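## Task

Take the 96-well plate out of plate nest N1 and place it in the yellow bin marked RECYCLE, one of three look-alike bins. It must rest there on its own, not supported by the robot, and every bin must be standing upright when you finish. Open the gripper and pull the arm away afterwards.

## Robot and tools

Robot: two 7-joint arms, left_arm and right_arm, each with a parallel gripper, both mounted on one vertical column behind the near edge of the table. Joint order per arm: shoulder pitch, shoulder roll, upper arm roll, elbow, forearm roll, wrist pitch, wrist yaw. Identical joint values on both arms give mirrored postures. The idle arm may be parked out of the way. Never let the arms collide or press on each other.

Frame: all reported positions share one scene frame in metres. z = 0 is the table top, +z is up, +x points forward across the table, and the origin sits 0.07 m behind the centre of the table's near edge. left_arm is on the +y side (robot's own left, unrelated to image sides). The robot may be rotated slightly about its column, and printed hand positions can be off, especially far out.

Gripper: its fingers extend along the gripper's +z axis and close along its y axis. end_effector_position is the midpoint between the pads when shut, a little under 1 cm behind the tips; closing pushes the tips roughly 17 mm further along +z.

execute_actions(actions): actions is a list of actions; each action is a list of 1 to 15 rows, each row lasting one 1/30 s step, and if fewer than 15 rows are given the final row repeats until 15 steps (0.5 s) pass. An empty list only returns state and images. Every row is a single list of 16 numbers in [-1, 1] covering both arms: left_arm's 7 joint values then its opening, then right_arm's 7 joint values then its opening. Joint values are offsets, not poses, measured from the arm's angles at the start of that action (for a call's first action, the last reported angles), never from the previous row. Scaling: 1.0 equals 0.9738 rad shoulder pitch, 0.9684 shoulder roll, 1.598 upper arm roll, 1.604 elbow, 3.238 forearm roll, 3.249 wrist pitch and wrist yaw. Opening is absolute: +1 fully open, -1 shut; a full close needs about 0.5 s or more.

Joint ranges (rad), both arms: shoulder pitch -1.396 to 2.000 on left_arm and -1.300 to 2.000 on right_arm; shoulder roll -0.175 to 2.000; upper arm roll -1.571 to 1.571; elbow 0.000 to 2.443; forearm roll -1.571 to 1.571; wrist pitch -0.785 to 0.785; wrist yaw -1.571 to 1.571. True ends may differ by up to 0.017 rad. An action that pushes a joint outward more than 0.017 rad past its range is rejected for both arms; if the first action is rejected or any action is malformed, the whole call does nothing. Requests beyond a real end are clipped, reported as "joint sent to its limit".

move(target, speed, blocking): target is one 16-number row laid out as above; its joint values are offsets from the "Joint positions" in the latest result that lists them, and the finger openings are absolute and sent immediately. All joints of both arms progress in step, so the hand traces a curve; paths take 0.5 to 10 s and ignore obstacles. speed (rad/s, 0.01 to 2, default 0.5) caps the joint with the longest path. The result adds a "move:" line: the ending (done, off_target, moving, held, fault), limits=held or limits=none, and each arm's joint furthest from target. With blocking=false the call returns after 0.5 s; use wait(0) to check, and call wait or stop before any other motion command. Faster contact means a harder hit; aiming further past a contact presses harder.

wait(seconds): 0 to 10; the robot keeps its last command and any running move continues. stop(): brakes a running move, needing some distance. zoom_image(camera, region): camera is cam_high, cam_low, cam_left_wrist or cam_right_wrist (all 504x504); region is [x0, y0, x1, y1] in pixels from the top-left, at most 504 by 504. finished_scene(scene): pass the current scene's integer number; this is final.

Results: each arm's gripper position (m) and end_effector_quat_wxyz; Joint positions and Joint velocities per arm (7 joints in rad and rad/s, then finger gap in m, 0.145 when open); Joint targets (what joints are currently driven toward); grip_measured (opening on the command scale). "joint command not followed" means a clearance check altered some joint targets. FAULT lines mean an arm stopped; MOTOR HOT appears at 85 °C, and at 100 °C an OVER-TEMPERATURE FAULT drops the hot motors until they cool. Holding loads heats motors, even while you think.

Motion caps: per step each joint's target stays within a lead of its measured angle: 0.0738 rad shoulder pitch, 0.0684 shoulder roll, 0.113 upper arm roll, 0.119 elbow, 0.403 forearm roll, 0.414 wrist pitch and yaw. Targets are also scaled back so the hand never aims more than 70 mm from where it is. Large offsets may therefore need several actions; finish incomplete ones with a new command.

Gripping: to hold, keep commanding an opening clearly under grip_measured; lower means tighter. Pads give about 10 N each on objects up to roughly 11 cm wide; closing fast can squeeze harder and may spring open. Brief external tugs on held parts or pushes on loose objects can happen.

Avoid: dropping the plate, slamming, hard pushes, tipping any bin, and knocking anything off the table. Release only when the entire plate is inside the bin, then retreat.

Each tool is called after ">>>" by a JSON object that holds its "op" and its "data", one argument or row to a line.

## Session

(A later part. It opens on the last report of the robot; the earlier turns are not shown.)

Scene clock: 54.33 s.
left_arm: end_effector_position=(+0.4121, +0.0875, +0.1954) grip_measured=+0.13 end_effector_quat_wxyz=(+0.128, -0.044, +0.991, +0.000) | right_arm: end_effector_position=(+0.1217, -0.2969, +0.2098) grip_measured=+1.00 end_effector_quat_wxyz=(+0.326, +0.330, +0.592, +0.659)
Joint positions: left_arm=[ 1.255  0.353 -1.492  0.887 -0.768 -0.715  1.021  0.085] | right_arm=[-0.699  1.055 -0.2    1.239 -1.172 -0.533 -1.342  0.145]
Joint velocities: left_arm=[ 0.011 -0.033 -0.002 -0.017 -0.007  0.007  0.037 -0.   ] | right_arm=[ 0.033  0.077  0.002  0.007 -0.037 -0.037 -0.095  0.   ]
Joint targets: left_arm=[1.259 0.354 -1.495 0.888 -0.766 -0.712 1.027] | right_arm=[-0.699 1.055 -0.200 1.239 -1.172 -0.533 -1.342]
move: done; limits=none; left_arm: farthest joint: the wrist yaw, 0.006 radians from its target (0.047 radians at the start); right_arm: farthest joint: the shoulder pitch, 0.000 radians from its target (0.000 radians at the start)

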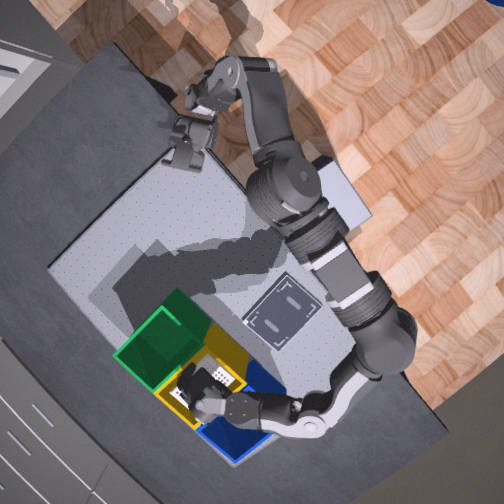

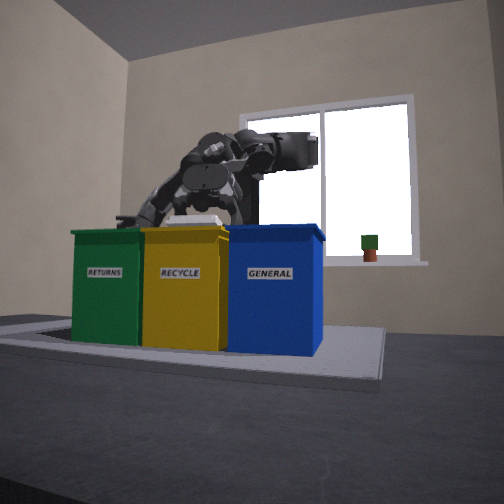

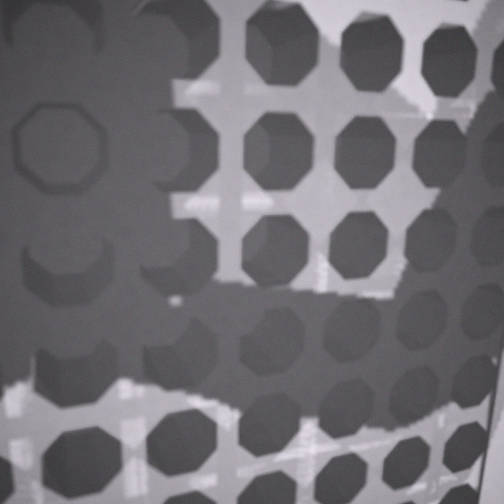

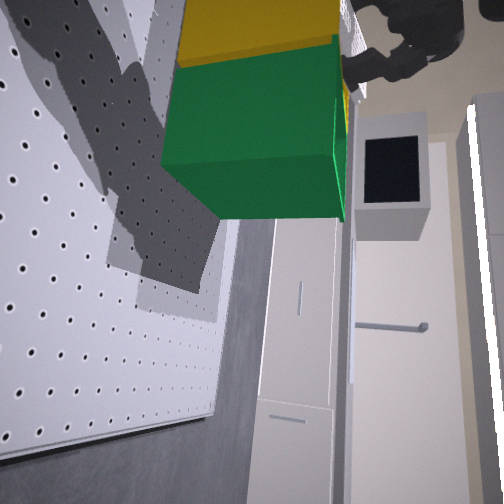

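>>> {"op": "zoom_image", "data": {
  "camera": "cam_high",
  "region": [150, 370, 200, 420]
}}

>>> {"op": "zoom_image", "data": {
  "camera": "cam_high",
  "region": [180, 395, 230, 445]
}}

>>> {"op": "zoom_image", "data": {
  "camera": "cam_high",
  "region": [205, 355, 255, 405]
}}

Region (150, 370, 200, 420) of cam_high's 504x504 image, scaled by 10.080, with more detail than that image has.

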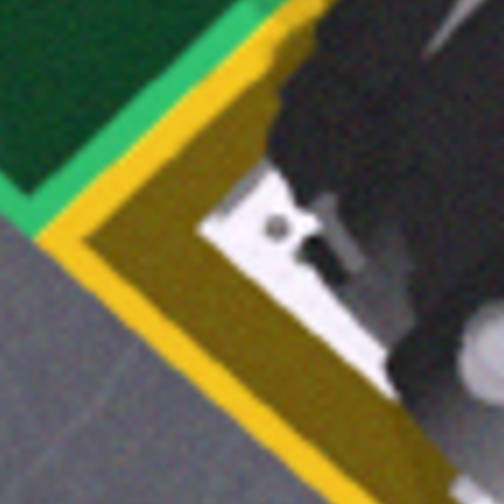

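Region (180, 395, 230, 445) of cam_high's 504x504 image, scaled by 10.080, with more detail than that image has.

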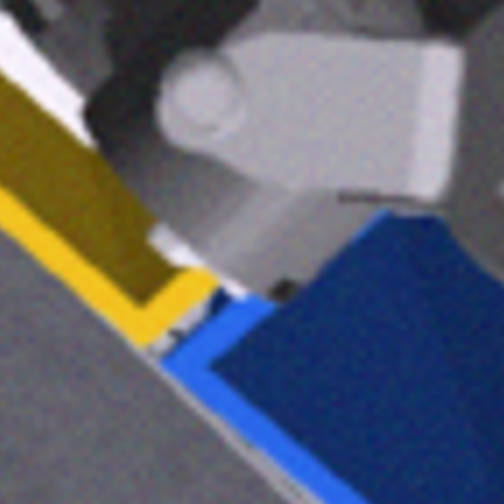

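Region (205, 355, 255, 405) of cam_high's 504x504 image, scaled by 10.080, with more detail than that image has.

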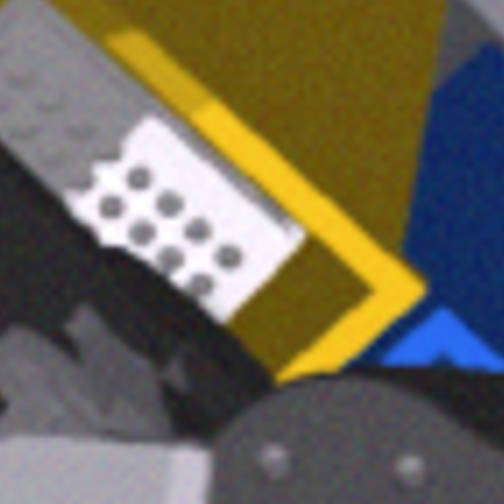

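>>> {"op": "zoom_image", "data": {
  "camera": "cam_low",
  "region": [290, 215, 430, 395]
}}

Region (290, 215, 430, 395) of cam_low's 504x504 image, scaled by 2.800, with more detail than that image has.

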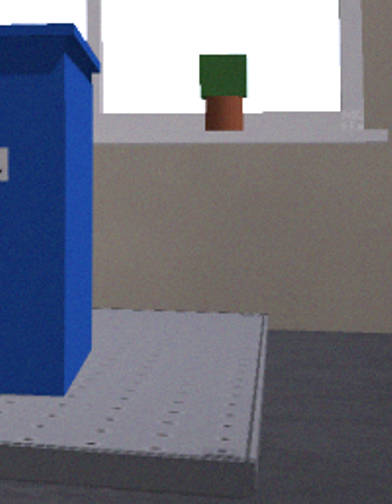

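>>> {"op": "move", "data": {
  "target": [0.0106,-0.0065,-0.0019,0.0033,0.0045,0.0013,0.0059,-0.3,0,0,0,0,0,0,0,1],
  "speed": 0.1
}}

Scene clock: 59.83 s.
left_arm: end_effector_position=(+0.4119, +0.0857, +0.1979) grip_measured=+0.13 end_effector_quat_wxyz=(+0.127, -0.043, +0.991, +0.002) | right_arm: end_effector_position=(+0.1217, -0.2969, +0.2098) grip_measured=+1.00 end_effector_quat_wxyz=(+0.326, +0.330, +0.592, +0.659)
Joint positions: left_arm=[ 1.262  0.349 -1.492  0.891 -0.757 -0.714  1.037  0.085] | right_arm=[-0.699  1.055 -0.2    1.239 -1.172 -0.533 -1.342  0.145]
Joint velocities: left_arm=[-0.033 -0.033 -0.002 -0.002  0.007  0.007 -0.037  0.   ] | right_arm=[ 0.033  0.143  0.012 -0.002  0.022  0.022  0.022 -0.   ]
Joint targets: left_arm=[1.266 0.347 -1.495 0.893 -0.753 -0.710 1.040] | right_arm=[-0.699 1.055 -0.200 1.239 -1.172 -0.533 -1.342]
move: done; limits=none; left_arm: farthest joint: the shoulder pitch, 0.004 radians from its target (0.010 radians at the start); right_arm: farthest joint: the shoulder pitch, 0.000 radians from its target (0.000 radians at the start)

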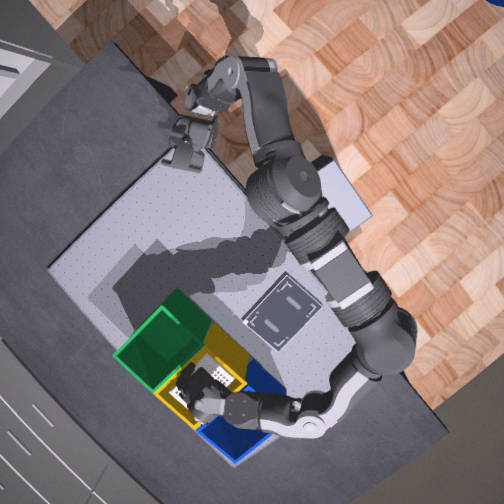

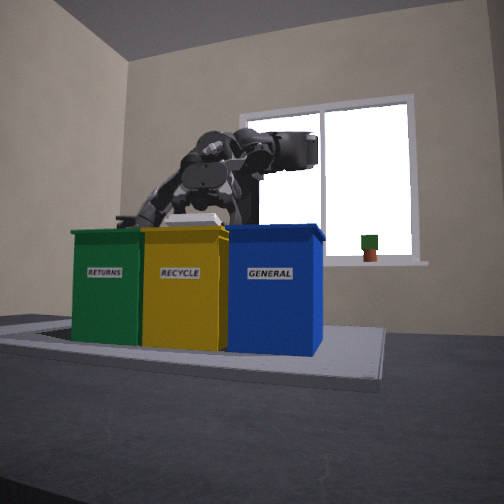

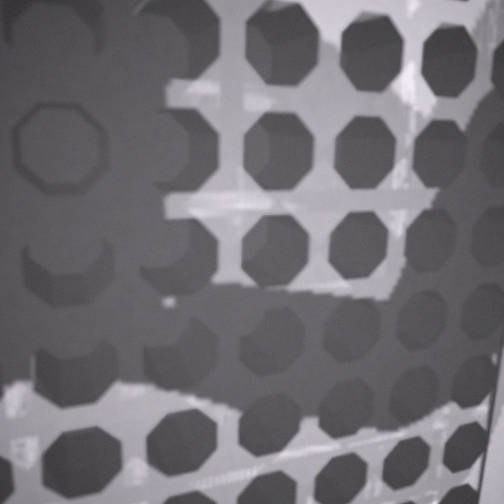

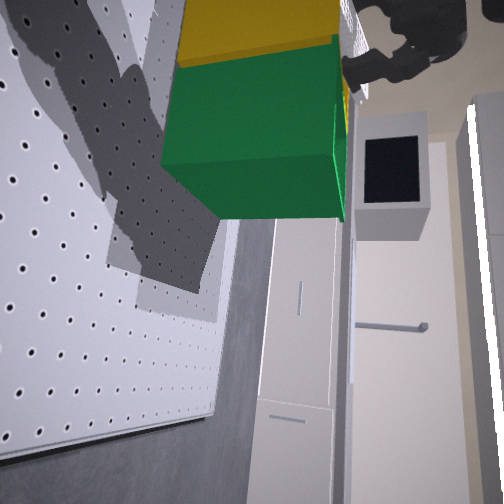

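>>> {"op": "zoom_image", "data": {
  "camera": "cam_high",
  "region": [145, 335, 255, 445]
}}

>>> {"op": "zoom_image", "data": {
  "camera": "cam_low",
  "region": [135, 180, 265, 245]
}}

Region (145, 335, 255, 445) of cam_high's 504x504 image, scaled by 4.582, with more detail than that image has.

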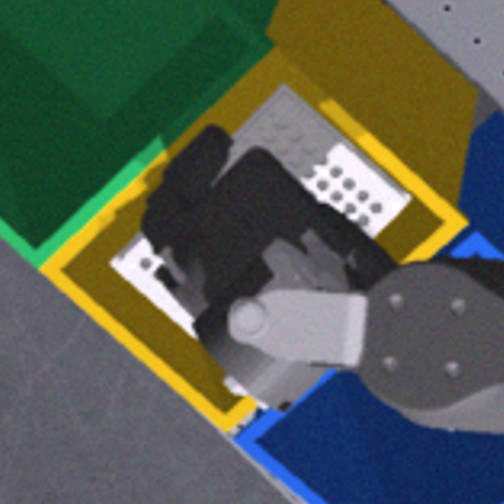

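Region (135, 180, 265, 245) of cam_low's 504x504 image, scaled by 3.877, with more detail than that image has.

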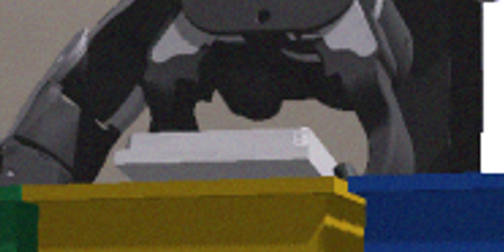

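>>> {"op": "move", "data": {
  "target": [-0.0199,-0.0122,-0.0019,-0.0142,-0.0087,0.0004,-0.0093,-0.3,0,0,0,0,0,0,0,1],
  "speed": 0.05
}}

Scene clock: 61.33 s.
left_arm: end_effector_position=(+0.4135, +0.0876, +0.1928) grip_measured=+0.13 end_effector_quat_wxyz=(+0.130, -0.044, +0.991, +0.005) | right_arm: end_effector_position=(+0.1217, -0.2969, +0.2098) grip_measured=+1.00 end_effector_quat_wxyz=(+0.326, +0.330, +0.592, +0.659)
Joint positions: left_arm=[ 1.25   0.34  -1.492  0.869 -0.786 -0.714  1.015  0.085] | right_arm=[-0.699  1.055 -0.2    1.239 -1.172 -0.533 -1.342  0.145]
Joint velocities: left_arm=[-0.077 -0.033  0.017  0.022 -0.037 -0.007 -0.081  0.   ] | right_arm=[ 0.011 -0.033 -0.012 -0.007 -0.022 -0.037  0.037  0.   ]
Joint targets: left_arm=[1.242 0.337 -1.495 0.868 -0.785 -0.712 1.006] | right_arm=[-0.699 1.055 -0.200 1.239 -1.172 -0.533 -1.342]
move: done; limits=none; left_arm: farthest joint: the wrist yaw, 0.008 radians from its target (0.030 radians at the start); right_arm: farthest joint: the shoulder pitch, 0.000 radians from its target (0.000 radians at the start)

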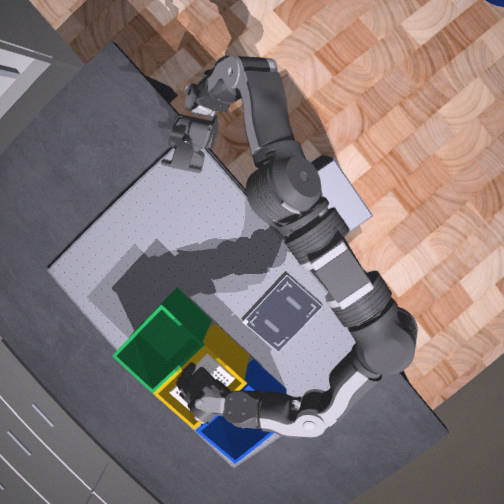

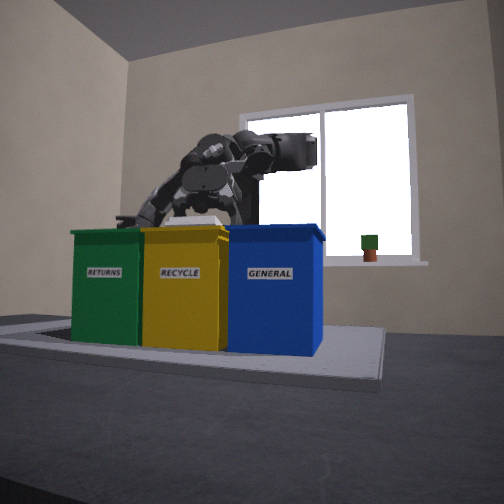

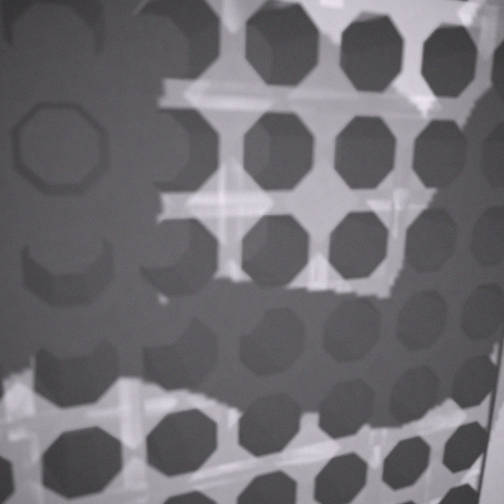

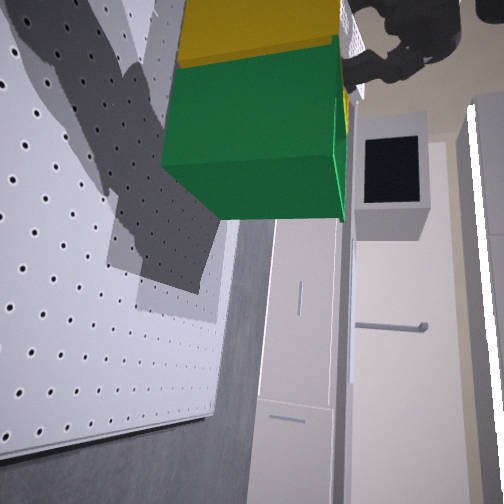

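>>> {"op": "execute_actions", "data": {
  "actions": [
    [[0.003,0,-0.0019,0,0,0,-0.001,-0.3,0,0,0,0,0,0,0,1],[0.006,0,-0.0019,0,0,0,-0.001,-0.3,0,0,0,0,0,0,0,1],[0.009,0,-0.0019,0,0,0,-0.001,-0.3,0,0,0,0,0,0,0,1],[0.012,0,-0.0019,0,0,0,-0.001,-0.3,0,0,0,0,0,0,0,1],[0.0125,0,-0.0019,0,0,0,-0.001,-0.3,0,0,0,0,0,0,0,1],[0.0125,-0.002,-0.0019,0,0,0,-0.001,-0.3,0,0,0,0,0,0,0,1],[0.0125,-0.004,-0.0019,0,0,0,-0.001,-0.3,0,0,0,0,0,0,0,1],[0.0125,-0.006,-0.0019,0,0,0,-0.001,-0.3,0,0,0,0,0,0,0,1],[0.0125,-0.008,-0.0019,0,0,0,-0.001,-0.3,0,0,0,0,0,0,0,1],[0.0125,-0.010,-0.0019,0,0,0,-0.001,-0.3,0,0,0,0,0,0,0,1],[0.0125,-0.011,-0.0019,0,0,0,-0.001,-0.3,0,0,0,0,0,0,0,1]]
  ]
}}

Scene clock: 62.63 s.
left_arm: end_effector_position=(+0.4161, +0.0833, +0.1978) grip_measured=+0.13 end_effector_quat_wxyz=(+0.136, -0.040, +0.990, +0.003) | right_arm: end_effector_position=(+0.1217, -0.2969, +0.2098) grip_measured=+1.00 end_effector_quat_wxyz=(+0.326, +0.330, +0.592, +0.659)
Joint positions: left_arm=[ 1.261  0.331 -1.492  0.869 -0.788 -0.714  1.015  0.085] | right_arm=[-0.699  1.055 -0.2    1.239 -1.172 -0.533 -1.342  0.145]
Joint velocities: left_arm=[-0.033 -0.033 -0.007  0.012  0.007 -0.066 -0.066 -0.   ] | right_arm=[-0.033 -0.077 -0.007  0.007 -0.037 -0.051  0.066  0.   ]
Joint targets: left_arm=[1.262 0.330 -1.495 0.869 -0.785 -0.714 1.012] | right_arm=[-0.699 1.055 -0.200 1.239 -1.172 -0.533 -1.342]

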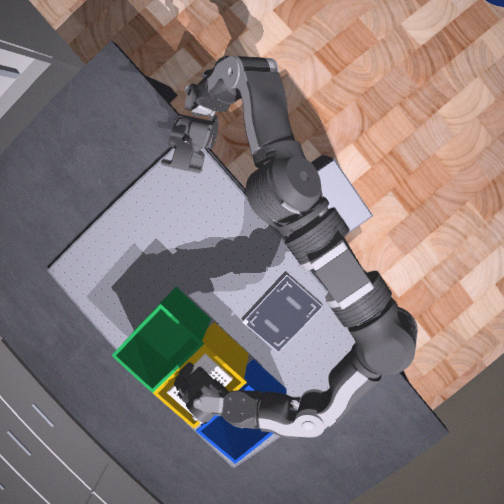

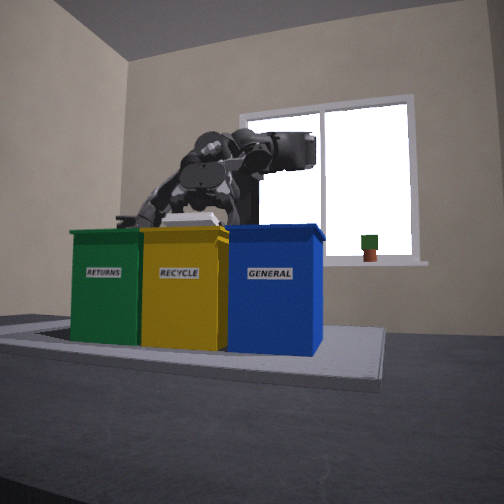

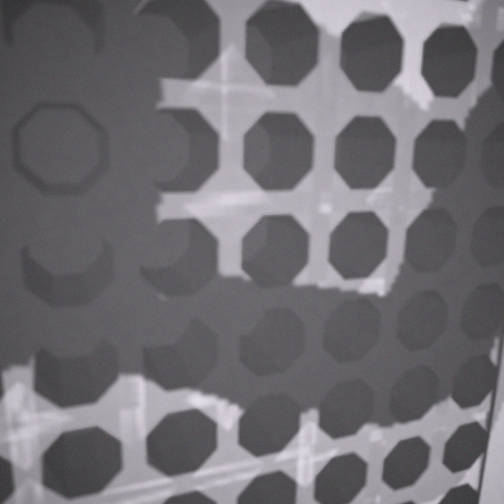

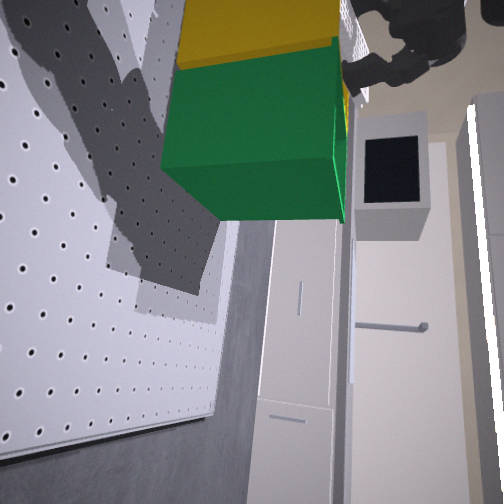

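>>> {"op": "zoom_image", "data": {
  "camera": "cam_high",
  "region": [145, 335, 255, 445]
}}

>>> {"op": "zoom_image", "data": {
  "camera": "cam_low",
  "region": [135, 180, 265, 245]
}}

Region (145, 335, 255, 445) of cam_high's 504x504 image, scaled by 4.582, with more detail than that image has.

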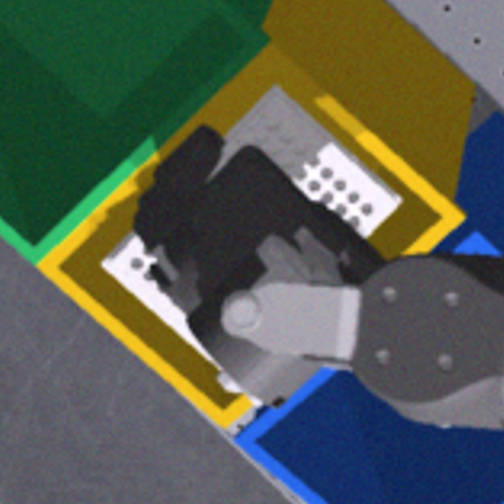

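Region (135, 180, 265, 245) of cam_low's 504x504 image, scaled by 3.877, with more detail than that image has.

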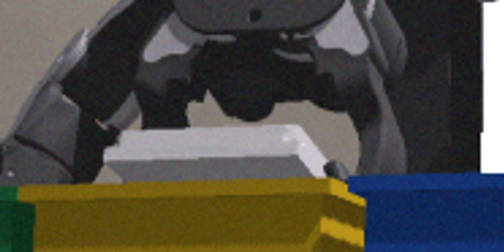

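>>> {"op": "zoom_image", "data": {
  "camera": "cam_right_wrist",
  "region": [320, 0, 504, 120]
}}

>>> {"op": "zoom_image", "data": {
  "camera": "cam_high",
  "region": [140, 50, 280, 190]
}}

Region (320, 0, 504, 120) of cam_right_wrist's 504x504 image, scaled by 2.739, with more detail than that image has; it fills the top 329 rows of this view, and the rest is white.

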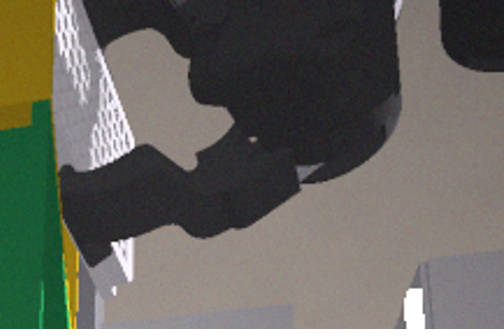

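Region (140, 50, 280, 190) of cam_high's 504x504 image, scaled by 3.600, with more detail than that image has.

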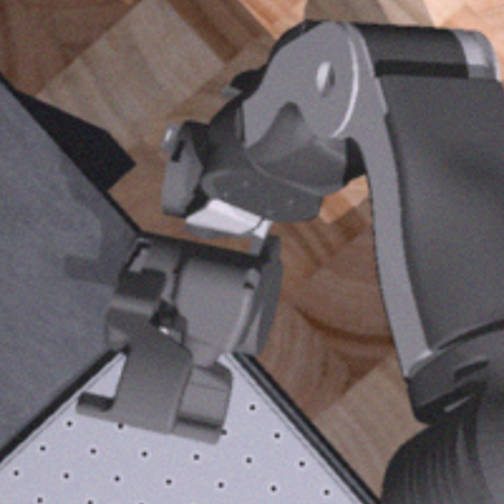

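>>> {"op": "move", "data": {
  "target": [0.1102,0.0809,-0.0019,0.0898,0.0503,0.0018,0.0492,-0.3,0,0,0,0,0,0,0,1],
  "speed": 0.35
}}

Scene clock: 81.03 s.
left_arm: end_effector_position=(+0.4140, +0.0880, +0.2442) grip_measured=+0.13 end_effector_quat_wxyz=(+0.140, -0.042, +0.989, +0.003) | right_arm: end_effector_position=(+0.1217, -0.2969, +0.2098) grip_measured=+1.00 end_effector_quat_wxyz=(+0.326, +0.330, +0.592, +0.659)
Joint positions: left_arm=[ 1.37   0.41  -1.492  1.012 -0.626 -0.711  1.169  0.085] | right_arm=[-0.699  1.055 -0.2    1.239 -1.172 -0.533 -1.342  0.145]
Joint velocities: left_arm=[-0.033 -0.011  0.012 -0.007 -0.022 -0.051 -0.037  0.   ] | right_arm=[-0.055  0.055 -0.022 -0.017 -0.007 -0.037 -0.066 -0.   ]
Joint targets: left_arm=[1.368 0.410 -1.495 1.012 -0.625 -0.708 1.175] | right_arm=[-0.699 1.055 -0.200 1.239 -1.172 -0.533 -1.342]
move: done; limits=none; left_arm: farthest joint: the wrist yaw, 0.006 radians from its target (0.160 radians at the start); right_arm: farthest joint: the shoulder pitch, 0.000 radians from its target (0.000 radians at the start)

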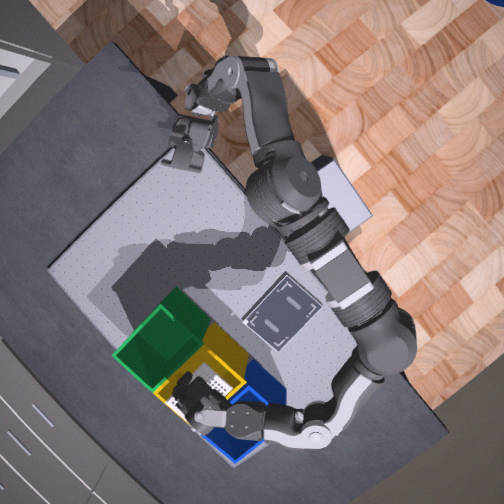

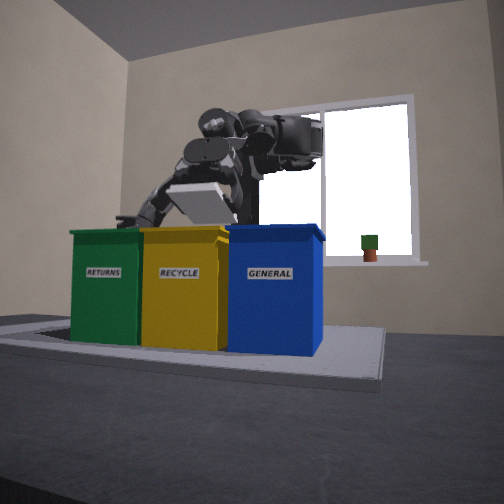

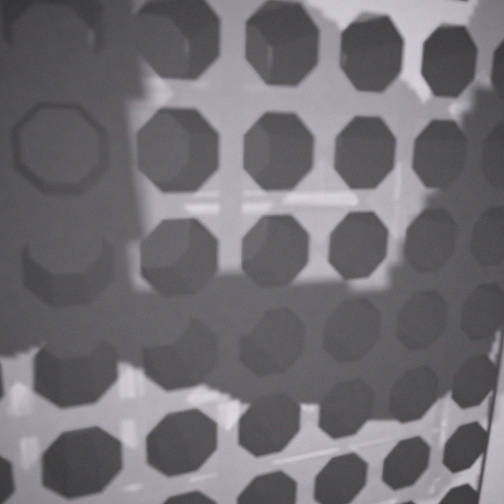

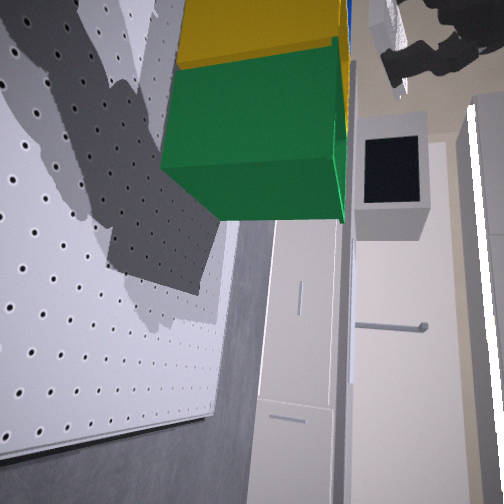

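>>> {"op": "zoom_image", "data": {
  "camera": "cam_low",
  "region": [150, 130, 270, 240]
}}

>>> {"op": "zoom_image", "data": {
  "camera": "cam_right_wrist",
  "region": [344, 0, 504, 120]
}}

Region (150, 130, 270, 240) of cam_low's 504x504 image, scaled by 4.200, with more detail than that image has; it fills the top 462 rows of this view, and the rest is white.

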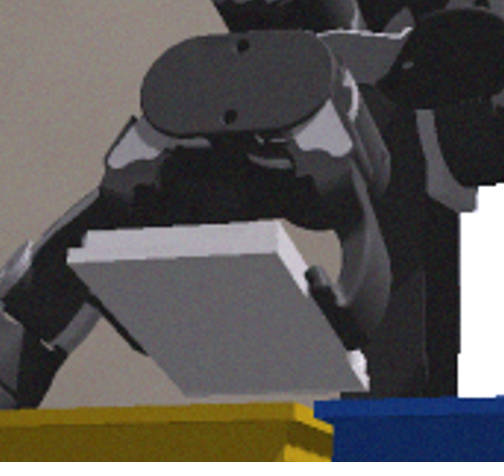

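Region (344, 0, 504, 120) of cam_right_wrist's 504x504 image, scaled by 3.150, with more detail than that image has; it fills the top 378 rows of this view, and the rest is white.

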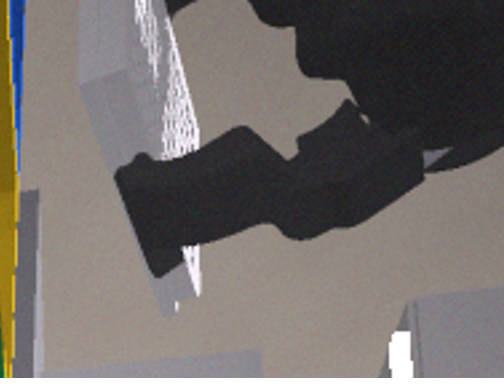

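>>> {"op": "move", "data": {
  "target": [-0.1871,0.4206,0.0294,0.6308,0.0162,0.1617,0.0995,-0.3,0,0,0,0,0,0,0,1],
  "speed": 1.1
}}

Scene clock: 83.27 s.
left_arm: end_effector_position=(+0.2552, +0.0957, +0.2428) grip_measured=+0.13 end_effector_quat_wxyz=(+0.131, -0.040, +0.991, +0.004) | right_arm: end_effector_position=(+0.1217, -0.2969, +0.2098) grip_measured=+1.00 end_effector_quat_wxyz=(+0.326, +0.330, +0.592, +0.659)
Joint positions: left_arm=[ 1.191  0.816 -1.449  2.023 -0.574 -0.188  1.486  0.085] | right_arm=[-0.699  1.055 -0.2    1.239 -1.172 -0.533 -1.342  0.145]
Joint velocities: left_arm=[-0.011 -0.121 -0.002  0.007  0.007  0.007 -0.051 -0.   ] | right_arm=[ 0.011  0.077  0.002  0.002 -0.095 -0.022  0.066 -0.   ]
Joint targets: left_arm=[1.188 0.817 -1.445 2.023 -0.574 -0.185 1.492] | right_arm=[-0.699 1.055 -0.200 1.239 -1.172 -0.533 -1.342]
move: done; limits=none; left_arm: farthest joint: the wrist yaw, 0.006 radians from its target (0.323 radians at the start); right_arm: farthest joint: the shoulder pitch, 0.000 radians from its target (0.000 radians at the start)

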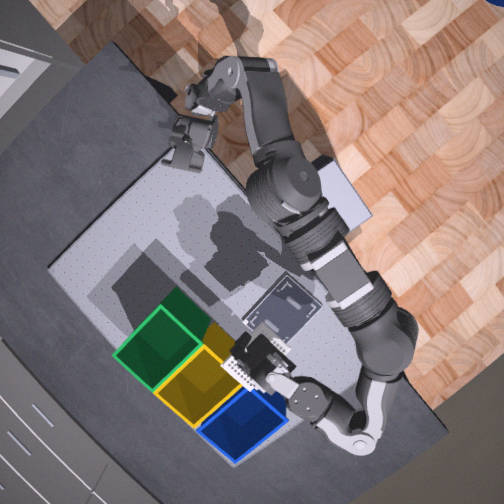

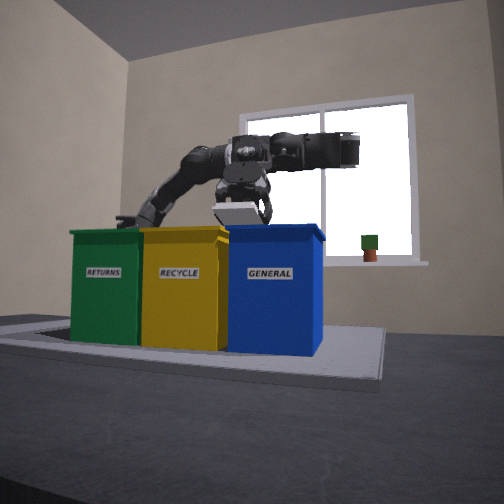

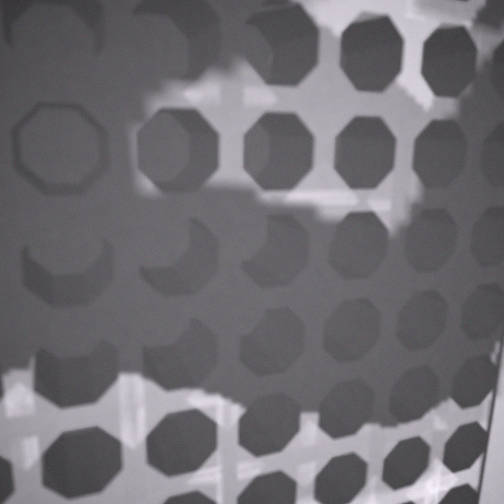

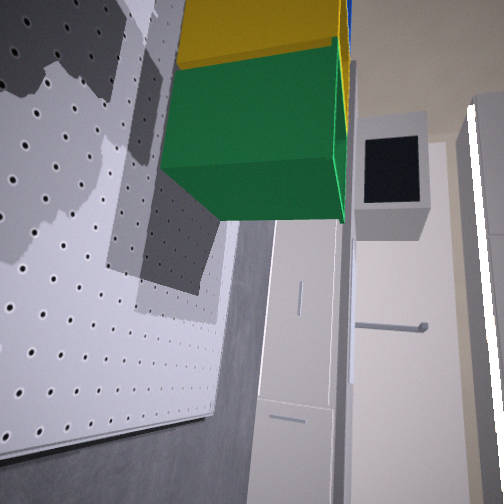

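>>> {"op": "zoom_image", "data": {
  "camera": "cam_high",
  "region": [145, 335, 255, 445]
}}

>>> {"op": "zoom_image", "data": {
  "camera": "cam_high",
  "region": [170, 190, 340, 360]
}}

Region (145, 335, 255, 445) of cam_high's 504x504 image, scaled by 4.582, with more detail than that image has.

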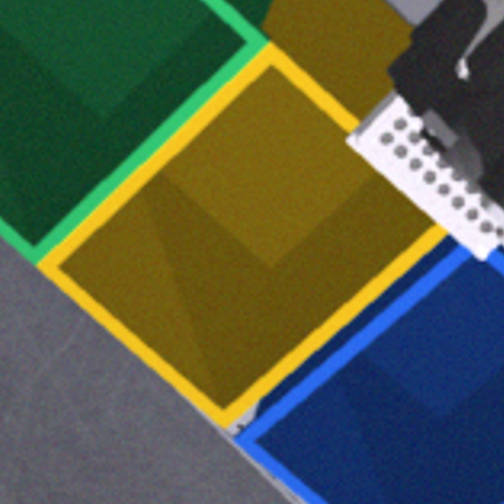

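Region (170, 190, 340, 360) of cam_high's 504x504 image, scaled by 2.965, with more detail than that image has.

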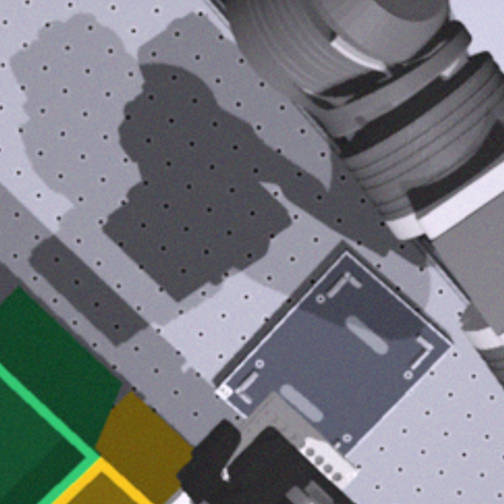

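>>> {"op": "move", "data": {
  "target": [-0.5834,-0.3507,0.1194,-0.2639,-0.1223,-0.0349,-0.0372,-0.3,0,0,0,0,0,0,0,1],
  "speed": 0.8
}}

Scene clock: 85.53 s.
left_arm: end_effector_position=(+0.2230, +0.0487, +0.1074) grip_measured=+0.13 end_effector_quat_wxyz=(+0.044, -0.053, +0.998, -0.002) | right_arm: end_effector_position=(+0.1217, -0.2969, +0.2098) grip_measured=+1.00 end_effector_quat_wxyz=(+0.326, +0.330, +0.592, +0.659)
Joint positions: left_arm=[ 0.622  0.476 -1.261  1.602 -0.968 -0.299  1.372  0.085] | right_arm=[-0.699  1.055 -0.2    1.239 -1.172 -0.533 -1.342  0.145]
Joint velocities: left_arm=[-0.011  0.055 -0.007  0.002 -0.007 -0.037  0.11   0.   ] | right_arm=[-0.011 -0.011  0.007  0.002  0.066  0.037  0.051  0.   ]
Joint targets: left_arm=[0.623 0.476 -1.259 1.600 -0.970 -0.302 1.366] | right_arm=[-0.699 1.055 -0.200 1.239 -1.172 -0.533 -1.342]
move: done; limits=none; left_arm: farthest joint: the wrist yaw, 0.007 radians from its target (0.122 radians at the start); right_arm: farthest joint: the shoulder pitch, 0.000 radians from its target (0.000 radians at the start)

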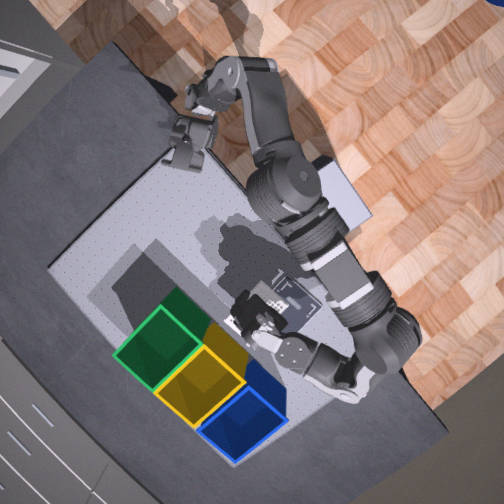

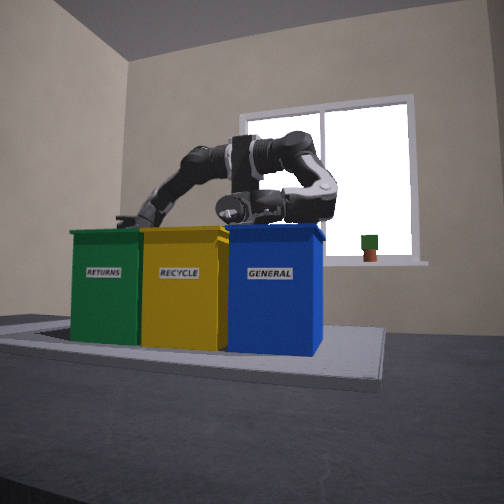

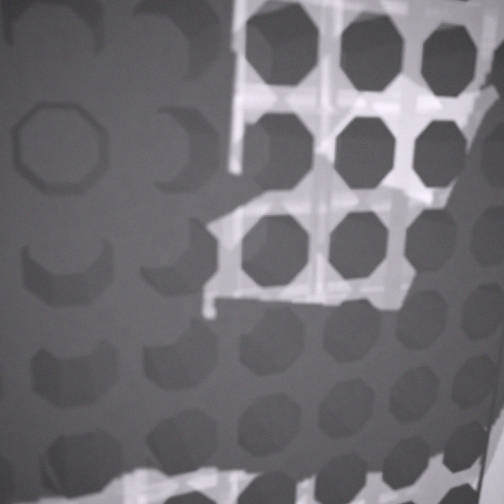

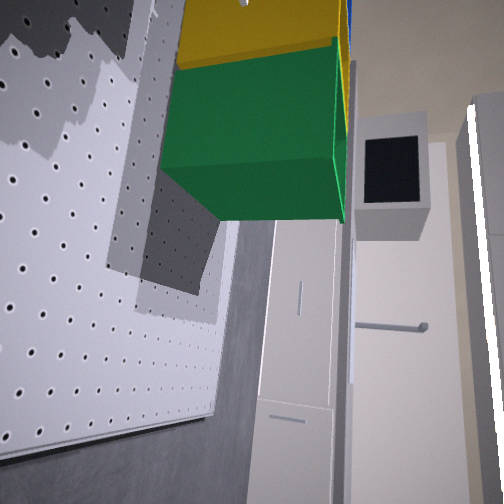

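>>> {"op": "move", "data": {
  "target": [-0.0795,-0.4872,-0.0016,-0.3461,-0.0520,-0.0112,-0.0392,-0.3,0,0,0,0,0,0,0,1],
  "speed": 0.7
}}

Scene clock: 86.90 s.
left_arm: end_effector_position=(+0.2012, -0.0445, +0.0481) grip_measured=+0.13 end_effector_quat_wxyz=(+0.002, -0.046, +0.999, -0.004) | right_arm: end_effector_position=(+0.1217, -0.2969, +0.2098) grip_measured=+1.00 end_effector_quat_wxyz=(+0.326, +0.330, +0.592, +0.659)
Joint positions: left_arm=[ 0.546  0.004 -1.262  1.05  -1.135 -0.333  1.25   0.085] | right_arm=[-0.699  1.055 -0.2    1.239 -1.172 -0.533 -1.342  0.145]
Joint velocities: left_arm=[ 0.011 -0.011  0.012 -0.002 -0.081  0.051 -0.051  0.   ] | right_arm=[-0.033  0.011  0.002  0.002  0.081 -0.051 -0.022  0.   ]
Joint targets: left_arm=[0.545 0.005 -1.263 1.048 -1.136 -0.335 1.244] | right_arm=[-0.699 1.055 -0.200 1.239 -1.172 -0.533 -1.342]
move: done; limits=none; left_arm: farthest joint: the wrist yaw, 0.005 radians from its target (0.127 radians at the start); right_arm: farthest joint: the shoulder pitch, 0.000 radians from its target (0.000 radians at the start)

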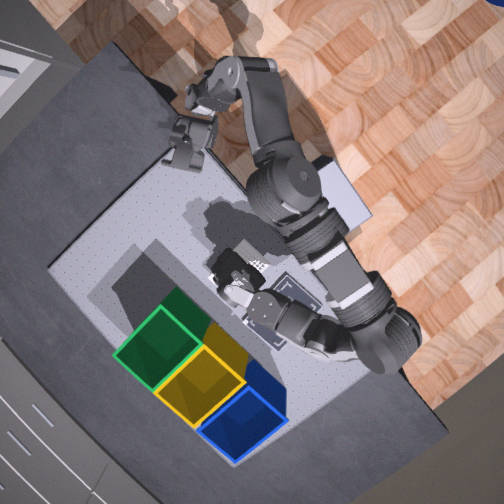

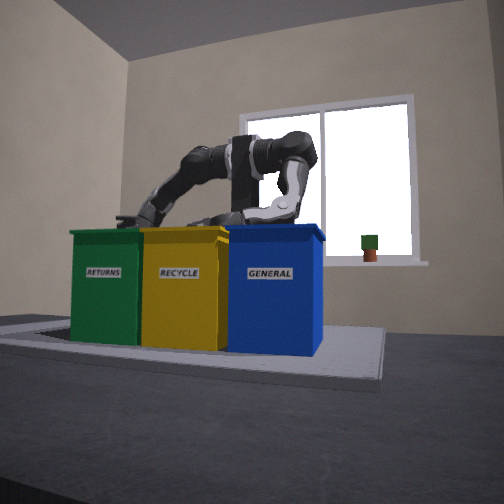

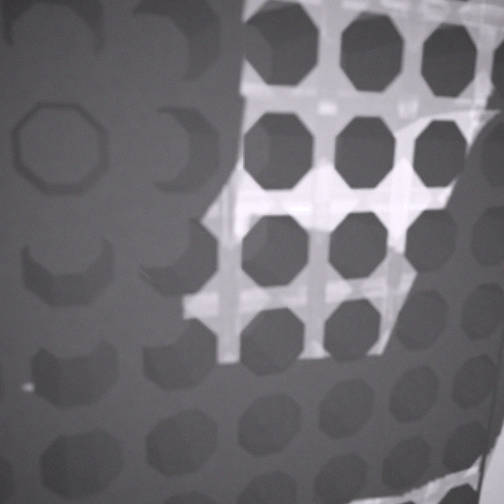

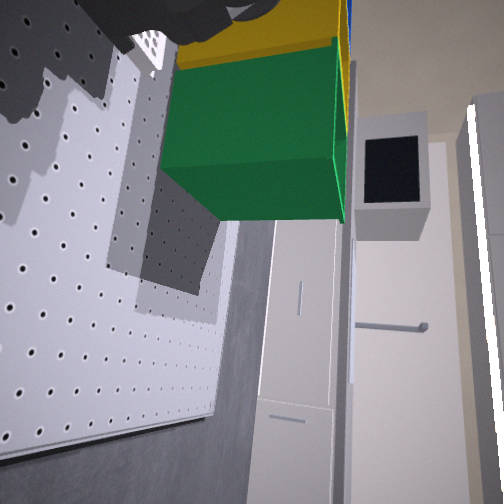

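>>> {"op": "move", "data": {
  "target": [-0.0247,-0.0455,0.0011,-0.0883,-0.0211,-0.0100,-0.0336,-0.3,0,0,0,0,0,0,0,1],
  "speed": 0.3
}}

>>> {"op": "zoom_image", "data": {
  "camera": "cam_right_wrist",
  "region": [60, 0, 260, 110]
}}

Scene clock: 90.10 s.
left_arm: end_effector_position=(+0.1995, -0.0418, +0.0251) grip_measured=+0.13 end_effector_quat_wxyz=(+0.000, -0.044, +0.999, +0.000) | right_arm: end_effector_position=(+0.1217, -0.2969, +0.2098) grip_measured=+1.00 end_effector_quat_wxyz=(+0.326, +0.330, +0.592, +0.659)
Joint positions: left_arm=[ 0.523 -0.039 -1.262  0.911 -1.201 -0.362  1.147  0.085] | right_arm=[-0.699  1.055 -0.2    1.239 -1.172 -0.533 -1.342  0.145]
Joint velocities: left_arm=[-0.077  0.033 -0.012  0.002  0.037  0.037  0.022 -0.   ] | right_arm=[ 0.011  0.077 -0.002 -0.007 -0.022 -0.007  0.022 -0.   ]
Joint targets: left_arm=[0.522 -0.040 -1.260 0.909 -1.203 -0.365 1.141] | right_arm=[-0.699 1.055 -0.200 1.239 -1.172 -0.533 -1.342]
move: done; limits=none; left_arm: farthest joint: the wrist yaw, 0.006 radians from its target (0.109 radians at the start); right_arm: farthest joint: the shoulder pitch, 0.000 radians from its target (0.000 radians at the start)

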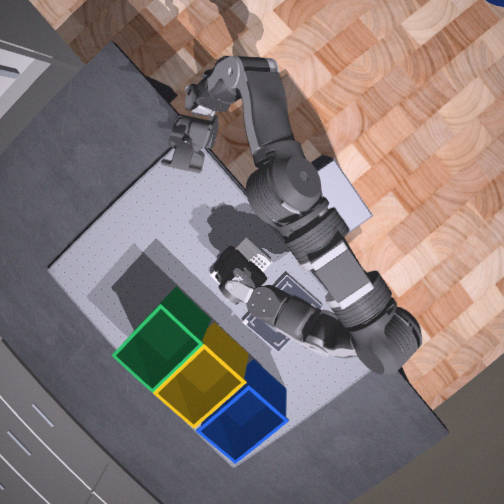

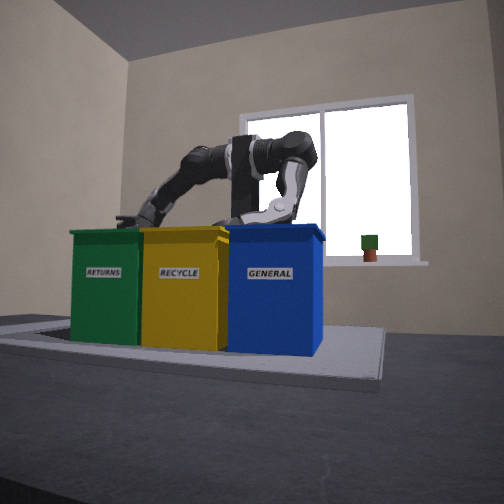

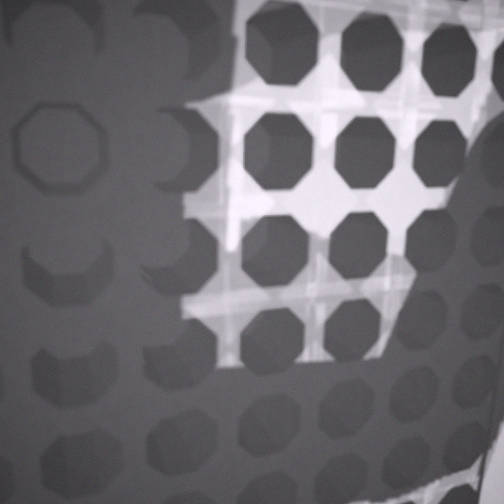

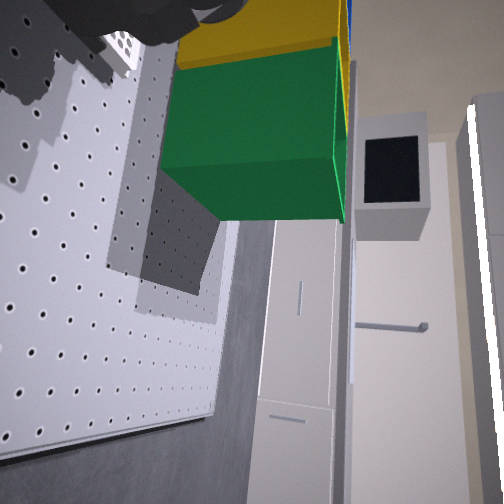

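Region (60, 0, 260, 110) of cam_right_wrist's 504x504 image, scaled by 2.520, with more detail than that image has; it fills the top 277 rows of this view, and the rest is white.

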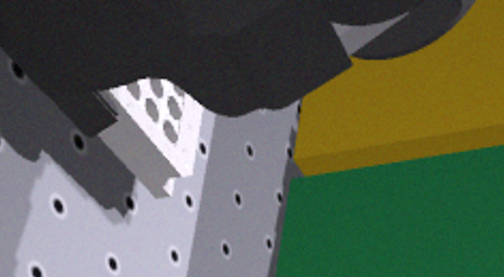

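>>> {"op": "execute_actions", "data": {
  "actions": []
}}

Scene clock: 90.80 s.
left_arm: end_effector_position=(+0.1995, -0.0418, +0.0251) grip_measured=+0.13 end_effector_quat_wxyz=(+0.000, -0.044, +0.999, +0.000) | right_arm: end_effector_position=(+0.1217, -0.2969, +0.2098) grip_measured=+1.00 end_effector_quat_wxyz=(+0.326, +0.330, +0.592, +0.659)
Joint positions: left_arm=[ 0.523 -0.039 -1.262  0.911 -1.201 -0.362  1.147  0.085] | right_arm=[-0.699  1.055 -0.2    1.239 -1.172 -0.533 -1.342  0.145]
Joint velocities: left_arm=[-0.011  0.033 -0.017  0.012  0.007 -0.007  0.007 -0.   ] | right_arm=[ 0.011  0.077 -0.012 -0.002  0.022  0.022 -0.037  0.   ]
Joint targets: left_arm=[0.522 -0.040 -1.260 0.909 -1.203 -0.365 1.141] | right_arm=[-0.699 1.055 -0.200 1.239 -1.172 -0.533 -1.342]

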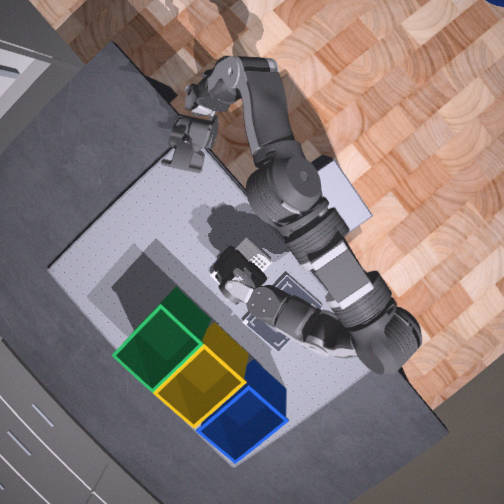

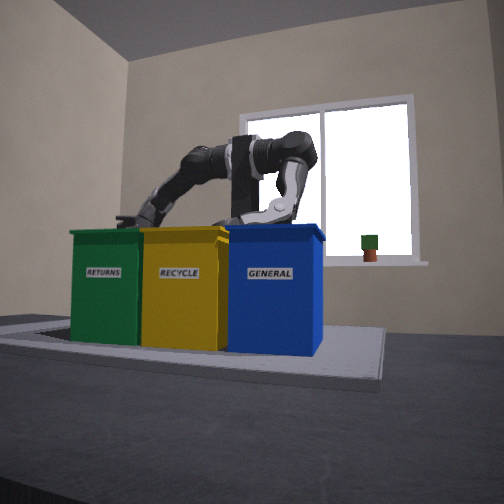

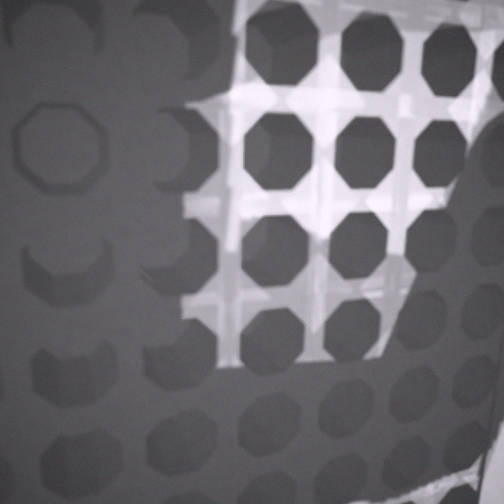

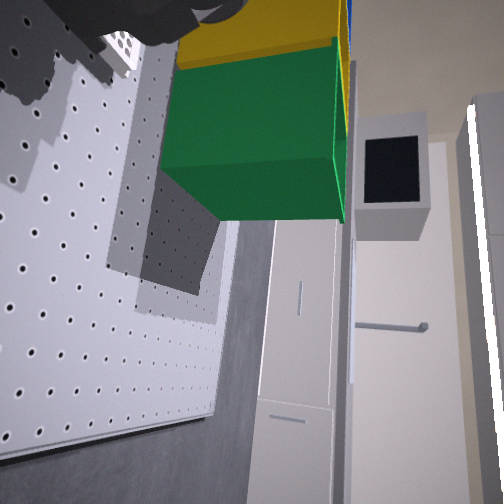

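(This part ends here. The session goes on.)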